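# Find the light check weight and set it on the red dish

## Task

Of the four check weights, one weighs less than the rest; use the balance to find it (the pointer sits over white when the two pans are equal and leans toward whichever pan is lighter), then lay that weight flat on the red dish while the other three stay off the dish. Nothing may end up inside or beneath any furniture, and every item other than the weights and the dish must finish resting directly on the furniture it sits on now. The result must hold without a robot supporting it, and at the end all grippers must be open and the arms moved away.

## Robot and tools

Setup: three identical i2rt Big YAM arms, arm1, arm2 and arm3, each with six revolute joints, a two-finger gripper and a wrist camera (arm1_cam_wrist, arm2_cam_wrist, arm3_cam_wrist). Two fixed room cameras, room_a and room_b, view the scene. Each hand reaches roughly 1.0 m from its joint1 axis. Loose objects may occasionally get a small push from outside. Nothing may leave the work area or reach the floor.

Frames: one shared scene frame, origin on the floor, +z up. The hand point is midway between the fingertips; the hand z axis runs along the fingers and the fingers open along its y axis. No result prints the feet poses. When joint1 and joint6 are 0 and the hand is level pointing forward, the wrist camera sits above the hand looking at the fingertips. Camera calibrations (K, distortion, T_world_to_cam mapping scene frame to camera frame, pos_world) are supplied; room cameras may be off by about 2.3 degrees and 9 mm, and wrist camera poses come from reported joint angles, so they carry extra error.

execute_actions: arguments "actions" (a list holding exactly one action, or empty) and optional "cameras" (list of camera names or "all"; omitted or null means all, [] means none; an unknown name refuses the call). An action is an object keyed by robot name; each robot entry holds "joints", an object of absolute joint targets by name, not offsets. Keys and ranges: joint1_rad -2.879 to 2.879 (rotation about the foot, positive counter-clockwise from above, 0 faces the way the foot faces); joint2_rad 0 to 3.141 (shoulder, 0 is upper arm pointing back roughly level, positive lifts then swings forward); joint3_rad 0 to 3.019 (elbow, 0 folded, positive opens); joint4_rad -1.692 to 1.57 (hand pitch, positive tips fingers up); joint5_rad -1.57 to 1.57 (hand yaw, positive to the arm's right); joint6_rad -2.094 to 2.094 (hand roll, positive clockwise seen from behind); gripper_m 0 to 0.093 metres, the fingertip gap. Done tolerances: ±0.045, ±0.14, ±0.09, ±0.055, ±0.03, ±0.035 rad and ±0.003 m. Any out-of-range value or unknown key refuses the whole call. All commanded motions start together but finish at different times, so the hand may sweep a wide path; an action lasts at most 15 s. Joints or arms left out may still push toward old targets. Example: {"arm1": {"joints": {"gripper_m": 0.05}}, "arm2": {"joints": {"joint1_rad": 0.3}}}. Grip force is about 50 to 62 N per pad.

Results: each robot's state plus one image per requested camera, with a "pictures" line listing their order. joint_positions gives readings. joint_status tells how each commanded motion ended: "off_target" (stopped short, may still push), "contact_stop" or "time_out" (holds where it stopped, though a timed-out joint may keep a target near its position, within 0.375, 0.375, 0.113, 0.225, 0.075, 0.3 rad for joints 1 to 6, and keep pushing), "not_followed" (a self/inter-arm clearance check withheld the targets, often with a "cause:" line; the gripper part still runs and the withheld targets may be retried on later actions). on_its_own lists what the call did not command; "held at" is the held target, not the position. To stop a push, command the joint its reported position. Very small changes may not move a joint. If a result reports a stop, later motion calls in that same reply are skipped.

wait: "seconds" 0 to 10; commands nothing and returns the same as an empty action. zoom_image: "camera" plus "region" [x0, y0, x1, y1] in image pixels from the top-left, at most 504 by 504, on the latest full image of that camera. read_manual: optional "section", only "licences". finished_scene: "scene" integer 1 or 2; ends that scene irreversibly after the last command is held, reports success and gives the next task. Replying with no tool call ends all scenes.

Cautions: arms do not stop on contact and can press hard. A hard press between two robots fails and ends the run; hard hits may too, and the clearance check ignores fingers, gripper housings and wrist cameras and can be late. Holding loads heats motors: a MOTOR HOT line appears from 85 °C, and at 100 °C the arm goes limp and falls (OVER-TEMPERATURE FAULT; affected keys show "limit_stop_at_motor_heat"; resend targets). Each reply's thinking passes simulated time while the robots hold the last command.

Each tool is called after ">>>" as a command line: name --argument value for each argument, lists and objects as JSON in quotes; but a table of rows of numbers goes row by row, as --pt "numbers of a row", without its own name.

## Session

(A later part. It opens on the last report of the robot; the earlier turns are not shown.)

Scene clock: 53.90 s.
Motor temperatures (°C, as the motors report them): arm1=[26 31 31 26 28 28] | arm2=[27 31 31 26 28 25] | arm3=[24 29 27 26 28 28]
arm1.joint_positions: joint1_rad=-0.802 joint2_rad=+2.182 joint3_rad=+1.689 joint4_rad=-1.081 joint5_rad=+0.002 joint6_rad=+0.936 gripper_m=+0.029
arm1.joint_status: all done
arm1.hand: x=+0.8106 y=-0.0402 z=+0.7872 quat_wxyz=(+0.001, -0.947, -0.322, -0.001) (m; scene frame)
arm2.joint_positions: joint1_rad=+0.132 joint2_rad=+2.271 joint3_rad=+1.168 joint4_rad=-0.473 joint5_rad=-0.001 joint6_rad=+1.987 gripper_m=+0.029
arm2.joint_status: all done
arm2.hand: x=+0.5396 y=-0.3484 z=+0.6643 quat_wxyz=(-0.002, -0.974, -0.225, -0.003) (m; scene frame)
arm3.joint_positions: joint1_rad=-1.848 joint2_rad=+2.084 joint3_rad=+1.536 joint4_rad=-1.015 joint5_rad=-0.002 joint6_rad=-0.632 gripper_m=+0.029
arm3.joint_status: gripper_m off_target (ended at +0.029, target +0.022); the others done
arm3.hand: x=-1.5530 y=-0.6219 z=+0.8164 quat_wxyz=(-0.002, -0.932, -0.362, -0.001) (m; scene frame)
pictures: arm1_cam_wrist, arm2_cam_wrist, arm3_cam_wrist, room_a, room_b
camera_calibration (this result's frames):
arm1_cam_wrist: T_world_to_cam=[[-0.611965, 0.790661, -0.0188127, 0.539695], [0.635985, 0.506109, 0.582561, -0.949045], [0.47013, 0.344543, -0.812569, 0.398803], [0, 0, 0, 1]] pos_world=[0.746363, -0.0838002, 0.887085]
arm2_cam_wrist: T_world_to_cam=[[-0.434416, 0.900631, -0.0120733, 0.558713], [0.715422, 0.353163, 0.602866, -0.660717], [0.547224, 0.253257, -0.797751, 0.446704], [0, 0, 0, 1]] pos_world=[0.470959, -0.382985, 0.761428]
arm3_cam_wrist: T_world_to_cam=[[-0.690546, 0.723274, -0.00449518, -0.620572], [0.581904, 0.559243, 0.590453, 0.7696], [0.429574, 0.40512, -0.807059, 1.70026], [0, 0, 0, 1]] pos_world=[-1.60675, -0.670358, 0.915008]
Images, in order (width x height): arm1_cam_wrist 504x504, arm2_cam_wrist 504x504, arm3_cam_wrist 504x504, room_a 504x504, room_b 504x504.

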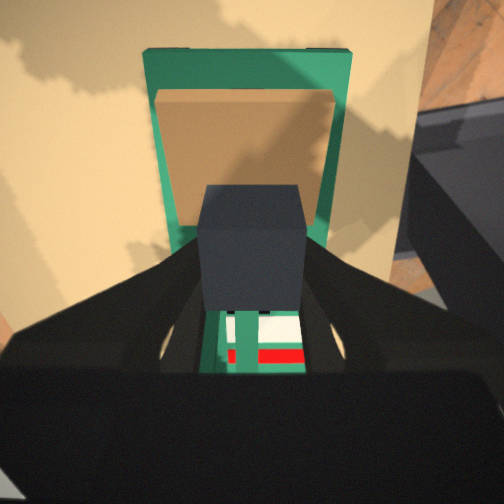

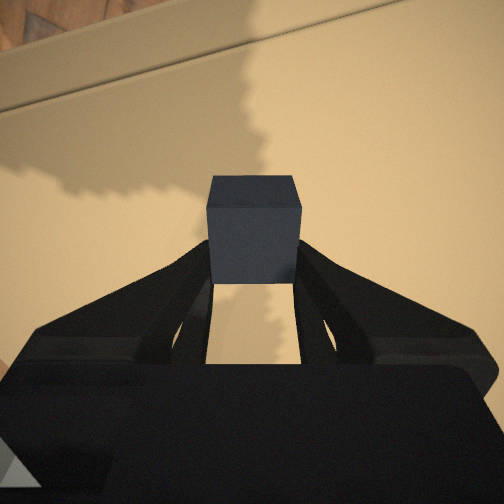

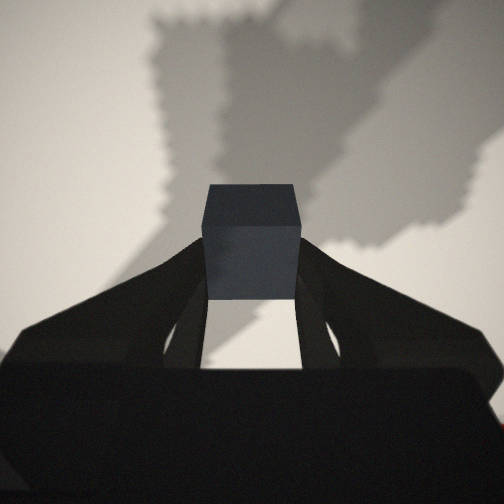

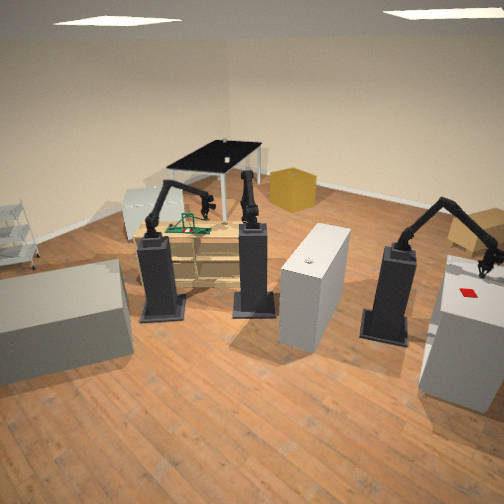

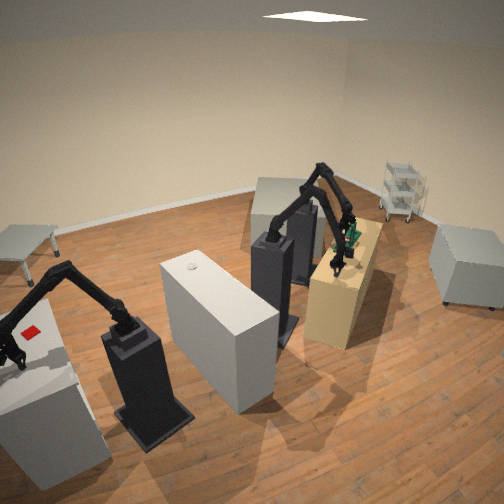

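>>> execute_actions --actions '[{"arm1":{"joints":{"joint1_rad":-0.822,"joint2_rad":2.24,"joint3_rad":1.722,"joint4_rad":-1.0}},"arm2":{"joints":{"joint2_rad":2.292,"joint4_rad":-0.43}},"arm3":{"joints":{"joint1_rad":-2.315,"joint2_rad":2.05,"joint3_rad":1.605,"joint4_rad":-1.095}}}]'

Scene clock: 57.37 s.
Motor temperatures (°C, as the motors report them): arm1=[26 31 31 26 28 28] | arm2=[27 31 31 26 28 25] | arm3=[24 29 28 26 28 28]
arm1.joint_positions: joint1_rad=-0.808 joint2_rad=+2.232 joint3_rad=+1.689 joint4_rad=-1.012 joint5_rad=-0.004 joint6_rad=+0.937 gripper_m=+0.029
arm1.joint_status: all done
arm1.hand: x=+0.8078 y=-0.0488 z=+0.7566 quat_wxyz=(-0.009, -0.948, -0.319, -0.001) (m; scene frame)
arm2.joint_positions: joint1_rad=+0.132 joint2_rad=+2.300 joint3_rad=+1.168 joint4_rad=-0.438 joint5_rad=-0.001 joint6_rad=+1.987 gripper_m=+0.029
arm2.joint_status: all done
arm2.hand: x=+0.5387 y=-0.3476 z=+0.6509 quat_wxyz=(-0.004, -0.974, -0.225, -0.005) (m; scene frame)
arm3.joint_positions: joint1_rad=-2.308 joint2_rad=+2.079 joint3_rad=+1.565 joint4_rad=-1.080 joint5_rad=+0.002 joint6_rad=-0.634 gripper_m=+0.029
arm3.joint_status: all done
arm3.hand: x=-1.5179 y=-0.3529 z=+0.8296 quat_wxyz=(-0.005, -0.990, -0.141, -0.015) (m; scene frame)
pictures: arm1_cam_wrist, arm2_cam_wrist, arm3_cam_wrist, room_a, room_b
camera_calibration (this result's frames):
arm1_cam_wrist: T_world_to_cam=[[-0.606019, 0.794539, -0.0380566, 0.554127], [0.635947, 0.512684, 0.576824, -0.920426], [0.477821, 0.325364, -0.815981, 0.373702], [0, 0, 0, 1]] pos_world=[0.742591, -0.0899778, 0.856946]
arm2_cam_wrist: T_world_to_cam=[[-0.434331, 0.90058, -0.0176436, 0.560955], [0.712611, 0.355526, 0.604803, -0.651207], [0.550947, 0.250112, -0.796179, 0.432211], [0, 0, 0, 1]] pos_world=[0.469572, -0.381765, 0.747867]
arm3_cam_wrist: T_world_to_cam=[[-0.298418, 0.95429, -0.0166691, -0.103948], [0.75091, 0.245528, 0.613066, 0.718019], [0.589135, 0.170433, -0.789856, 1.73203], [0, 0, 0, 1]] pos_world=[-1.59059, -0.372293, 0.926131]
Images, in order (width x height): arm1_cam_wrist 504x504, arm2_cam_wrist 504x504, arm3_cam_wrist 504x504, room_a 504x504, room_b 504x504.

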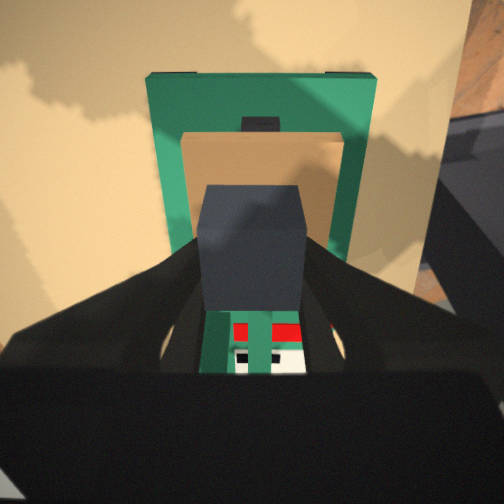

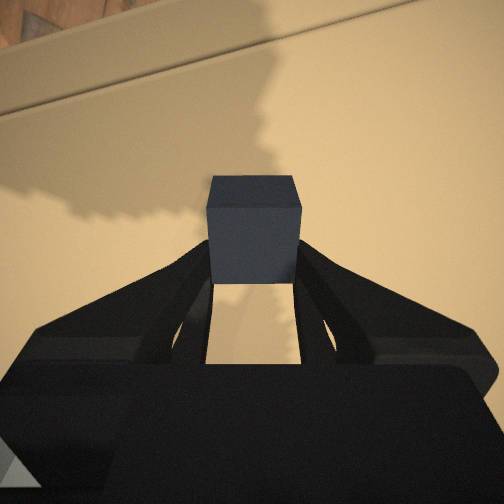

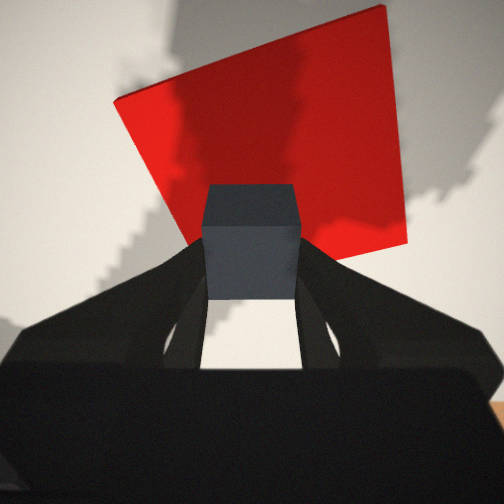

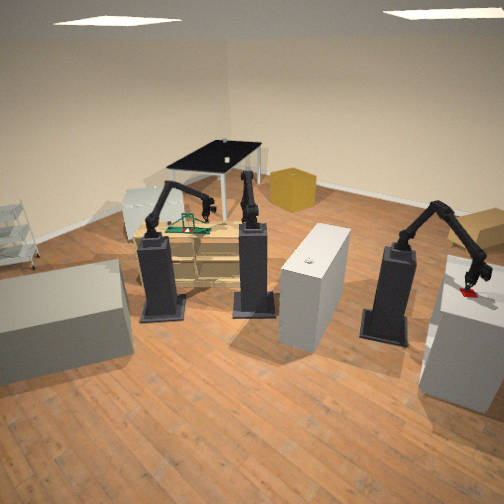

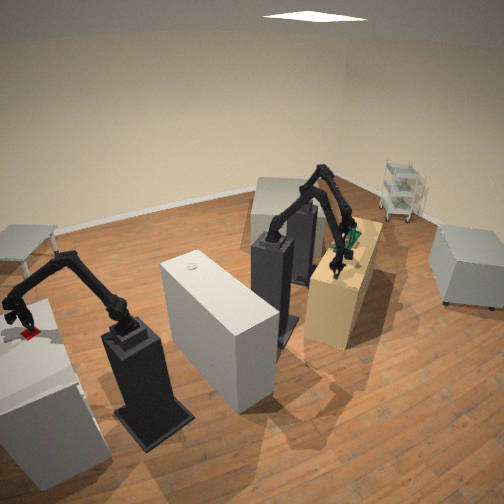

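>>> execute_actions --actions '[{"arm1":{"joints":{"joint1_rad":-0.83,"joint2_rad":2.263}},"arm2":{"joints":{"joint2_rad":2.307,"joint4_rad":-0.425}},"arm3":{"joints":{"joint2_rad":2.115,"joint4_rad":-1.02}}}]' --cameras '["arm1_cam_wrist","arm2_cam_wrist","arm3_cam_wrist"]'

Scene clock: 58.97 s.
Motor temperatures (°C, as the motors report them): arm1=[26 31 31 26 28 28] | arm2=[27 31 31 26 28 25] | arm3=[24 29 28 26 28 28]
arm1.joint_positions: joint1_rad=-0.808 joint2_rad=+2.240 joint3_rad=+1.689 joint4_rad=-1.010 joint5_rad=-0.006 joint6_rad=+0.937 gripper_m=+0.029
arm1.joint_status: all done
arm1.hand: x=+0.8081 y=-0.0477 z=+0.7517 quat_wxyz=(-0.006, -0.948, -0.319, -0.003) (m; scene frame)
arm2.joint_positions: joint1_rad=+0.132 joint2_rad=+2.310 joint3_rad=+1.168 joint4_rad=-0.434 joint5_rad=-0.001 joint6_rad=+1.987 gripper_m=+0.029
arm2.joint_status: all done
arm2.hand: x=+0.5366 y=-0.3458 z=+0.6460 quat_wxyz=(-0.002, -0.974, -0.225, -0.003) (m; scene frame)
arm3.joint_positions: joint1_rad=-2.308 joint2_rad=+2.079 joint3_rad=+1.565 joint4_rad=-1.036 joint5_rad=+0.002 joint6_rad=-0.634 gripper_m=+0.029
arm3.joint_status: all done
arm3.hand: x=-1.5281 y=-0.3492 z=+0.8295 quat_wxyz=(+0.005, -0.990, -0.141, +0.004) (m; scene frame)
pictures: arm1_cam_wrist, arm2_cam_wrist, arm3_cam_wrist
camera_calibration (this result's frames):
arm1_cam_wrist: T_world_to_cam=[[-0.605988, 0.794735, -0.0342866, 0.550457], [0.634872, 0.509162, 0.581112, -0.92085], [0.479287, 0.330379, -0.813101, 0.366072], [0, 0, 0, 1]] pos_world=[0.742739, -0.0895475, 0.851643]
arm2_cam_wrist: T_world_to_cam=[[-0.43442, 0.900634, -0.0117251, 0.554622], [0.715598, 0.353015, 0.602744, -0.64848], [0.546991, 0.253454, -0.797849, 0.433293], [0, 0, 0, 1]] pos_world=[0.467983, -0.380407, 0.743073]
arm3_cam_wrist: T_world_to_cam=[[-0.29869, 0.954295, 0.010245, -0.133304], [0.775775, 0.236534, 0.585, 0.782981], [0.555839, 0.182682, -0.810969, 1.70823], [0, 0, 0, 1]] pos_world=[-1.59674, -0.370053, 0.928647]
Images, in order (width x height): arm1_cam_wrist 504x504, arm2_cam_wrist 504x504, arm3_cam_wrist 504x504.

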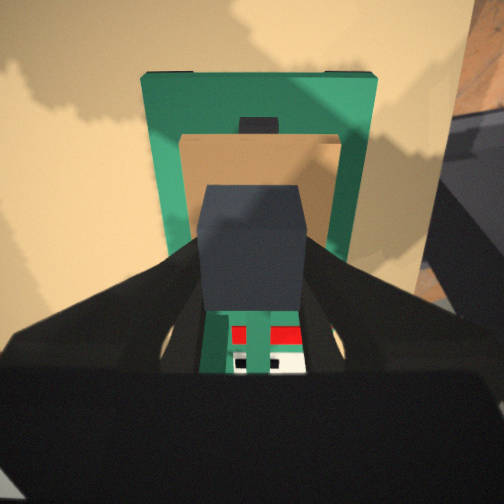

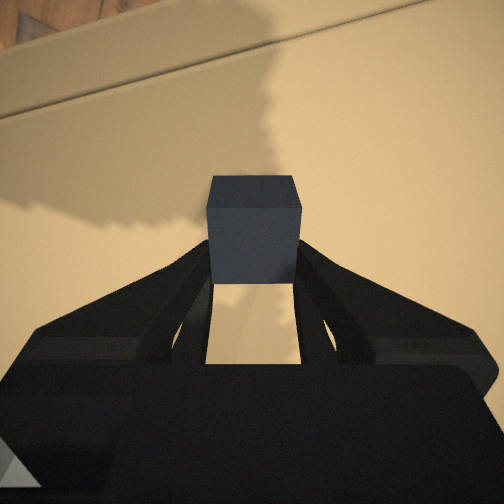

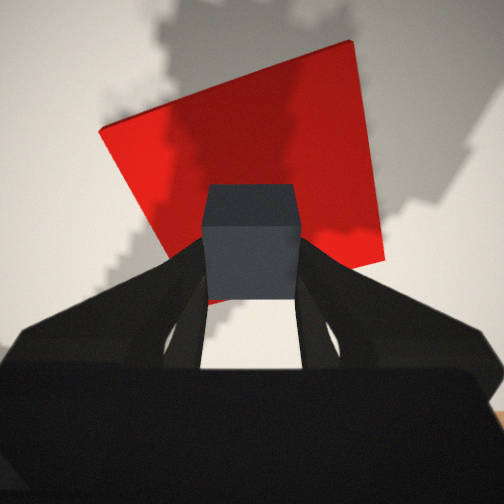

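>>> execute_actions --actions '[{"arm1":{"joints":{"joint1_rad":-0.808,"joint2_rad":2.24,"gripper_m":0.078}},"arm2":{"joints":{"joint2_rad":2.325,"joint4_rad":-0.412}},"arm3":{"joints":{"joint2_rad":2.133}}}]'

Scene clock: 59.97 s.
Motor temperatures (°C, as the motors report them): arm1=[26 31 31 26 28 28] | arm2=[27 31 31 26 28 25] | arm3=[24 29 28 26 28 28]
arm1.joint_positions: joint1_rad=-0.808 joint2_rad=+2.240 joint3_rad=+1.689 joint4_rad=-1.010 joint5_rad=-0.003 joint6_rad=+0.937 gripper_m=+0.078
arm1.joint_status: all done
arm1.hand: x=+0.8075 y=-0.0477 z=+0.7517 quat_wxyz=(-0.006, -0.948, -0.319, -0.001) (m; scene frame)
arm2.joint_positions: joint1_rad=+0.132 joint2_rad=+2.320 joint3_rad=+1.168 joint4_rad=-0.421 joint5_rad=+0.000 joint6_rad=+1.987 gripper_m=+0.029
arm2.joint_status: all done
arm2.hand: x=+0.5362 y=-0.3458 z=+0.6413 quat_wxyz=(-0.003, -0.974, -0.225, -0.004) (m; scene frame)
arm3.joint_positions: joint1_rad=-2.308 joint2_rad=+2.091 joint3_rad=+1.565 joint4_rad=-1.034 joint5_rad=+0.001 joint6_rad=-0.634 gripper_m=+0.029
arm3.joint_status: all done
arm3.hand: x=-1.5270 y=-0.3497 z=+0.8222 quat_wxyz=(+0.002, -0.990, -0.141, +0.000) (m; scene frame)
pictures: arm1_cam_wrist, arm2_cam_wrist, arm3_cam_wrist, room_a, room_b
camera_calibration (this result's frames):
arm1_cam_wrist: T_world_to_cam=[[-0.606075, 0.794753, -0.032246, 0.548644], [0.63688, 0.50917, 0.578903, -0.92043], [0.476504, 0.330322, -0.814758, 0.369844], [0, 0, 0, 1]] pos_world=[0.742491, -0.0895489, 0.851865]
arm2_cam_wrist: T_world_to_cam=[[-0.433695, 0.900938, -0.0148167, 0.556078], [0.714761, 0.353993, 0.603164, -0.644855], [0.548658, 0.250999, -0.79748, 0.427891], [0, 0, 0, 1]] pos_world=[0.46732, -0.380117, 0.738427]
arm3_cam_wrist: T_world_to_cam=[[-0.298727, 0.954331, 0.00367714, -0.127076], [0.770169, 0.238802, 0.59145, 0.773383], [0.563561, 0.179514, -0.806333, 1.70863], [0, 0, 0, 1]] pos_world=[-1.59652, -0.370136, 0.920778]
Images, in order (width x height): arm1_cam_wrist 504x504, arm2_cam_wrist 504x504, arm3_cam_wrist 504x504, room_a 504x504, room_b 504x504.

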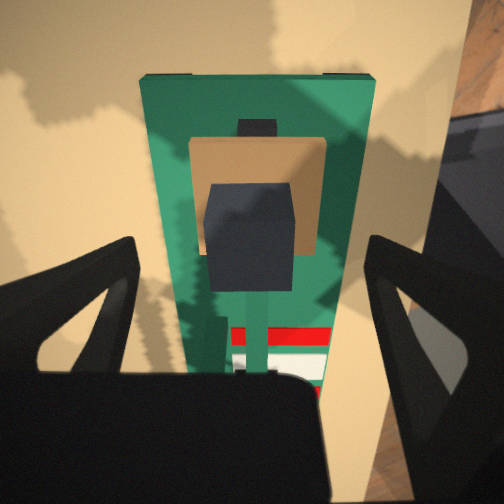

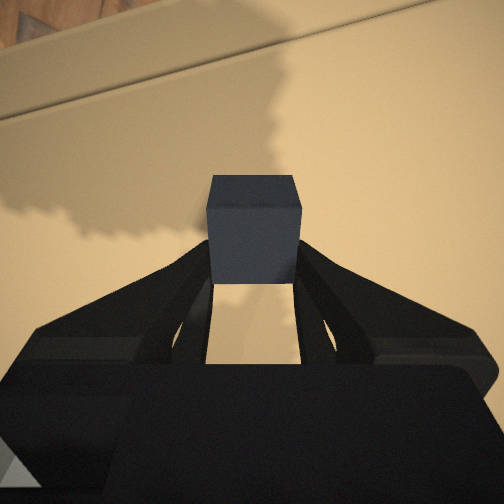

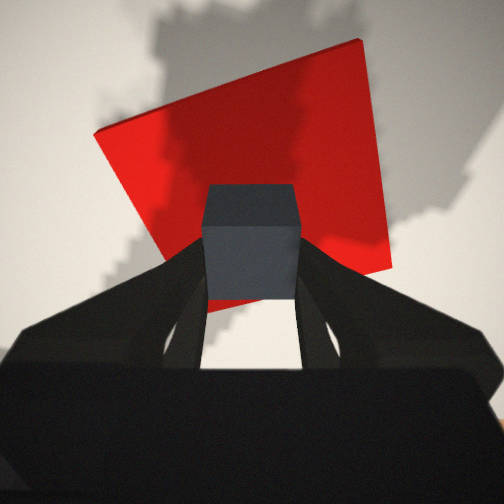

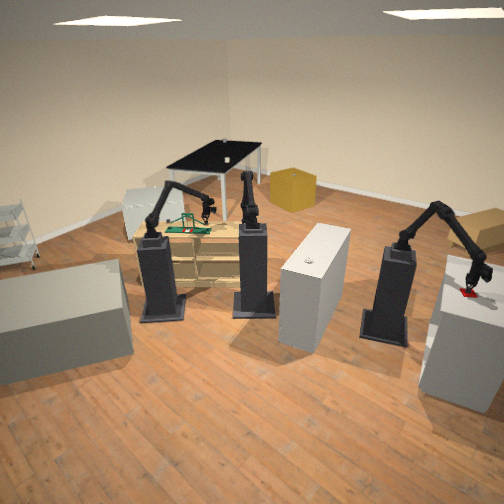

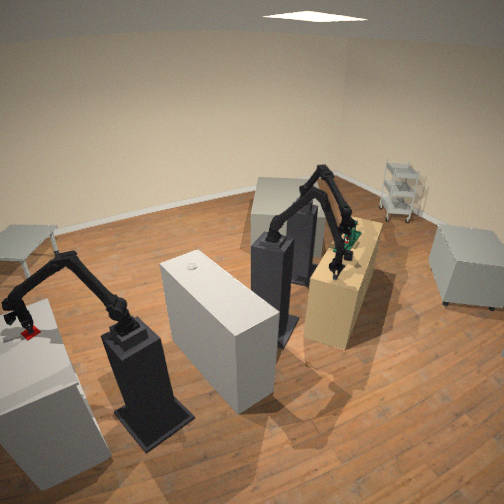

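>>> wait --seconds 2.5

>>> zoom_image --camera "room_a" --region '[155, 195, 225, 245]'

Scene clock: 62.70 s.
Motor temperatures (°C, as the motors report them): arm1=[26 31 31 26 28 28] | arm2=[27 31 31 26 28 25] | arm3=[24 29 28 26 28 28]
arm1.joint_positions: joint1_rad=-0.808 joint2_rad=+2.240 joint3_rad=+1.689 joint4_rad=-1.010 joint5_rad=-0.003 joint6_rad=+0.937 gripper_m=+0.078
arm1.joint_status: all done
arm1.hand: x=+0.8075 y=-0.0477 z=+0.7517 quat_wxyz=(-0.006, -0.948, -0.319, -0.001) (m; scene frame)
arm2.joint_positions: joint1_rad=+0.132 joint2_rad=+2.320 joint3_rad=+1.168 joint4_rad=-0.421 joint5_rad=+0.000 joint6_rad=+1.987 gripper_m=+0.029
arm2.joint_status: all done
arm2.hand: x=+0.5362 y=-0.3458 z=+0.6413 quat_wxyz=(-0.003, -0.974, -0.225, -0.004) (m; scene frame)
arm3.joint_positions: joint1_rad=-2.308 joint2_rad=+2.091 joint3_rad=+1.565 joint4_rad=-1.034 joint5_rad=+0.001 joint6_rad=-0.634 gripper_m=+0.029
arm3.joint_status: all done
arm3.hand: x=-1.5270 y=-0.3497 z=+0.8222 quat_wxyz=(+0.002, -0.990, -0.141, +0.000) (m; scene frame)
wait: 2.50 s; at rest by 0.03 s
pictures: arm1_cam_wrist, arm2_cam_wrist, arm3_cam_wrist, room_a, room_b
camera_calibration (this result's frames):
arm1_cam_wrist: T_world_to_cam=[[-0.606075, 0.794753, -0.032246, 0.548644], [0.63688, 0.50917, 0.578903, -0.92043], [0.476504, 0.330322, -0.814758, 0.369844], [0, 0, 0, 1]] pos_world=[0.742491, -0.0895489, 0.851865]
arm2_cam_wrist: T_world_to_cam=[[-0.433695, 0.900938, -0.0148167, 0.556078], [0.714761, 0.353993, 0.603164, -0.644855], [0.548658, 0.250999, -0.79748, 0.427891], [0, 0, 0, 1]] pos_world=[0.46732, -0.380117, 0.738427]
arm3_cam_wrist: T_world_to_cam=[[-0.298727, 0.954331, 0.00367714, -0.127076], [0.770169, 0.238802, 0.59145, 0.773383], [0.563561, 0.179514, -0.806333, 1.70863], [0, 0, 0, 1]] pos_world=[-1.59652, -0.370136, 0.920778]
Images, in order (width x height): arm1_cam_wrist 504x504, arm2_cam_wrist 504x504, arm3_cam_wrist 504x504, room_a 504x504, room_b 504x504.

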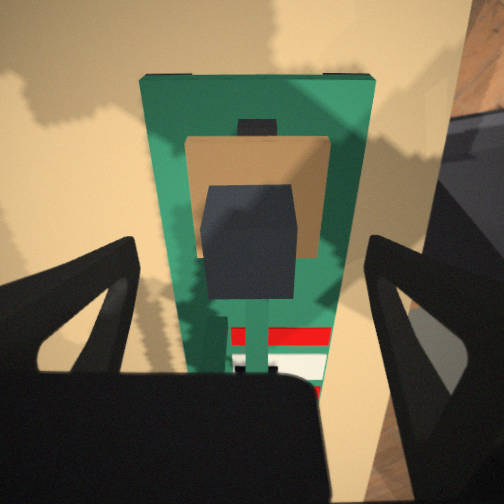

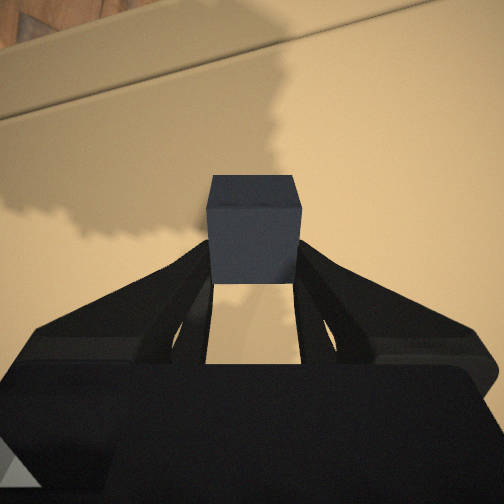

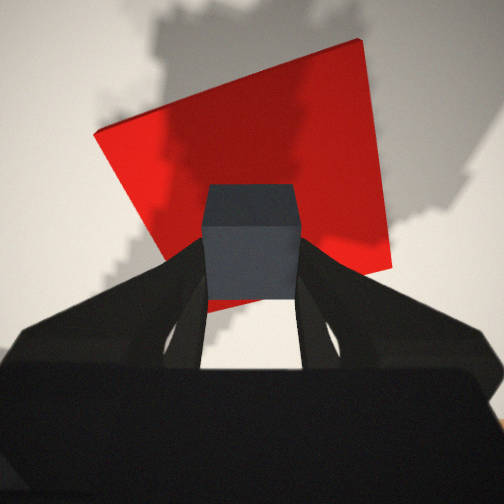

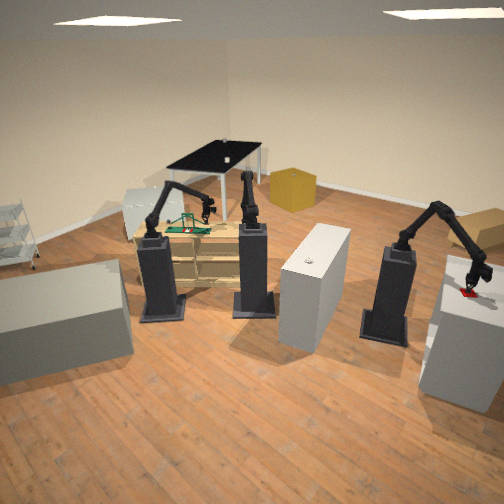

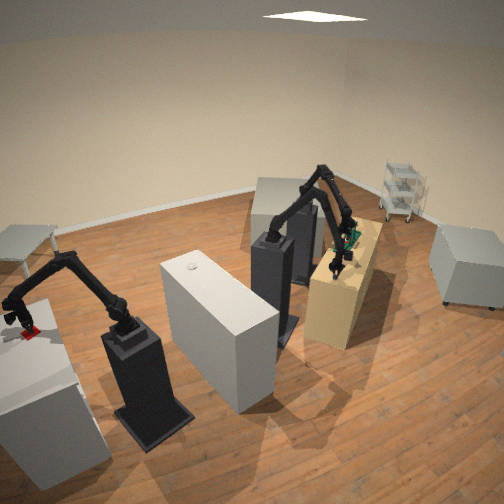

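Region (155, 195, 225, 245) of room_a's 504x504 image, scaled by 7.200, with more detail than that image has; it fills the top 360 rows of this view, and the rest is white.

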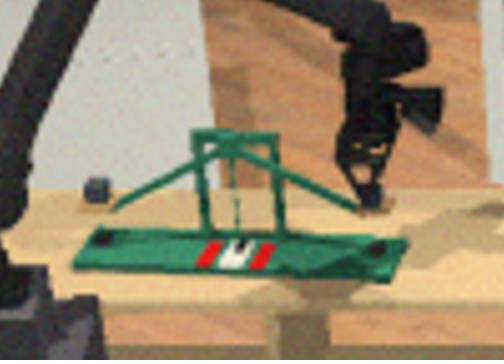

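>>> execute_actions --actions '[{"arm1":{"joints":{"joint2_rad":1.95,"joint4_rad":-1.28}},"arm2":{"joints":{"gripper_m":0.075}},"arm3":{"joints":{"gripper_m":0.075}}}]' --cameras '[]'

>>> execute_actions --actions '[{"arm2":{"joints":{"joint2_rad":2.0,"joint4_rad":-0.72}},"arm3":{"joints":{"joint2_rad":1.8,"joint4_rad":-1.3}}}]'

Scene clock: 64.57 s.
Motor temperatures (°C, as the motors report them): arm1=[26 31 31 26 28 28] | arm2=[27 31 30 26 28 25] | arm3=[24 29 28 26 28 28]
arm1.joint_positions: joint1_rad=-0.808 joint2_rad=+1.933 joint3_rad=+1.706 joint4_rad=-1.273 joint5_rad=-0.003 joint6_rad=+0.937 gripper_m=+0.078
arm1.joint_status: all done
arm1.hand: x=+0.8065 y=-0.0190 z=+0.9415 quat_wxyz=(-0.035, -0.947, -0.318, +0.008) (m; scene frame)
arm2.joint_positions: joint1_rad=+0.132 joint2_rad=+2.320 joint3_rad=+1.168 joint4_rad=-0.420 joint5_rad=+0.000 joint6_rad=+1.987 gripper_m=+0.075
arm2.joint_status: all done
arm2.hand: x=+0.5363 y=-0.3460 z=+0.6414 quat_wxyz=(-0.003, -0.974, -0.225, -0.004) (m; scene frame)
arm3.joint_positions: joint1_rad=-2.308 joint2_rad=+2.091 joint3_rad=+1.565 joint4_rad=-1.034 joint5_rad=+0.001 joint6_rad=-0.634 gripper_m=+0.075
arm3.joint_status: all done
arm3.hand: x=-1.5270 y=-0.3497 z=+0.8222 quat_wxyz=(+0.002, -0.990, -0.141, +0.000) (m; scene frame)
pictures: none
No camera images: the call's "cameras" was empty. Leave "cameras" out to get every camera's image.

Scene clock: 65.90 s.
Motor temperatures (°C, as the motors report them): arm1=[26 31 32 26 28 28] | arm2=[27 31 30 26 28 25] | arm3=[24 29 28 26 28 28]
arm1.joint_positions: joint1_rad=-0.808 joint2_rad=+1.933 joint3_rad=+1.706 joint4_rad=-1.273 joint5_rad=-0.003 joint6_rad=+0.937 gripper_m=+0.078
arm1.joint_status: not commanded
arm1.hand: x=+0.8065 y=-0.0190 z=+0.9415 quat_wxyz=(-0.035, -0.947, -0.318, +0.008) (m; scene frame)
arm2.joint_positions: joint1_rad=+0.132 joint2_rad=+1.999 joint3_rad=+1.169 joint4_rad=-0.713 joint5_rad=+0.000 joint6_rad=+1.987 gripper_m=+0.075
arm2.joint_status: all done
arm2.hand: x=+0.5510 y=-0.3589 z=+0.7945 quat_wxyz=(-0.015, -0.974, -0.225, -0.013) (m; scene frame)
arm3.joint_positions: joint1_rad=-2.308 joint2_rad=+1.765 joint3_rad=+1.587 joint4_rad=-1.286 joint5_rad=+0.001 joint6_rad=-0.634 gripper_m=+0.075
arm3.joint_status: all done
arm3.hand: x=-1.4928 y=-0.3628 z=+1.0122 quat_wxyz=(+0.025, -0.989, -0.141, +0.042) (m; scene frame)
pictures: arm1_cam_wrist, arm2_cam_wrist, arm3_cam_wrist, room_a, room_b
camera_calibration (this result's frames):
arm1_cam_wrist: T_world_to_cam=[[-0.605873, 0.791406, -0.0812025, 0.577148], [0.636479, 0.543426, 0.547342, -1.0136], [0.477297, 0.279936, -0.832961, 0.530983], [0, 0, 0, 1]] pos_world=[0.741379, -0.0545811, 1.04394]
arm2_cam_wrist: T_world_to_cam=[[-0.432934, 0.9004, -0.0429996, 0.598352], [0.700435, 0.366046, 0.6127, -0.738538], [0.567415, 0.23514, -0.789145, 0.522493], [0, 0, 0, 1]] pos_world=[0.479874, -0.391276, 0.890554]
arm3_cam_wrist: T_world_to_cam=[[-0.296059, 0.953152, 0.0620581, -0.160518], [0.820633, 0.220574, 0.52717, 0.771597], [0.488785, 0.207, -0.847491, 1.78491], [0, 0, 0, 1]] pos_world=[-1.55316, -0.386672, 1.11589]
Images, in order (width x height): arm1_cam_wrist 504x504, arm2_cam_wrist 504x504, arm3_cam_wrist 504x504, room_a 504x504, room_b 504x504.

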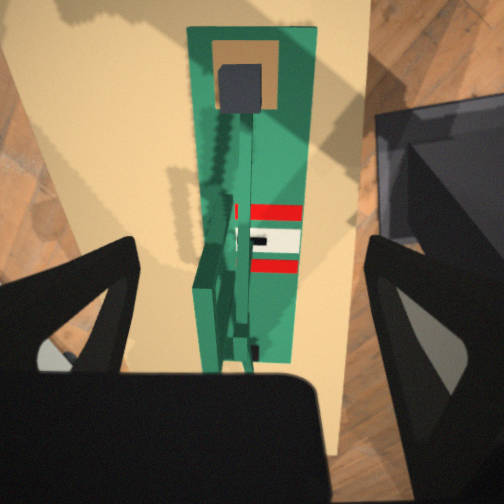

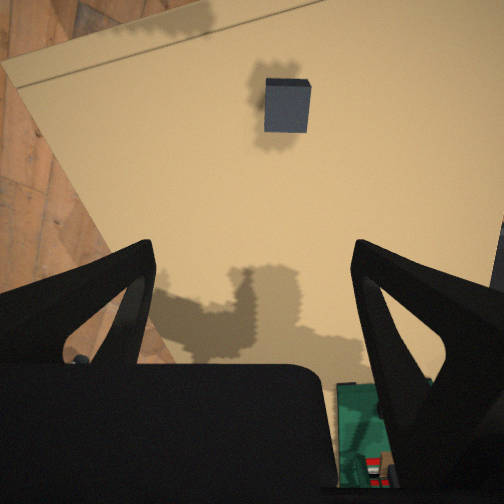

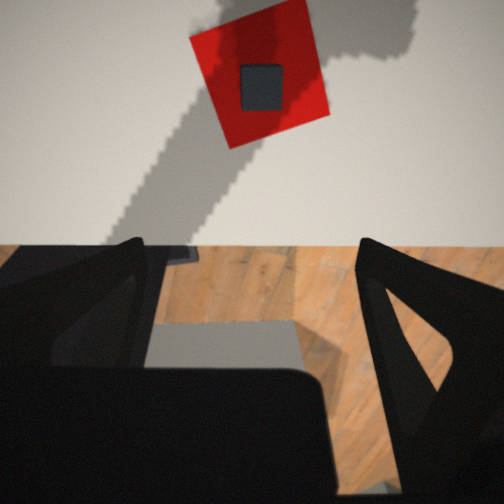

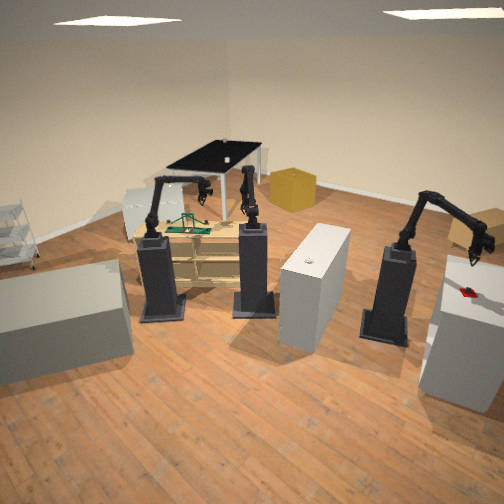

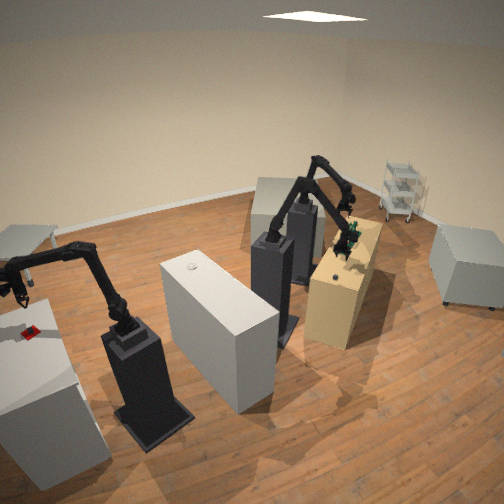

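Pointer is over white for A vs B (and earlier B vs C), so D is the light one and it's on the dish.

>>> finished_scene --scene 1

The scene is finished: the task was done.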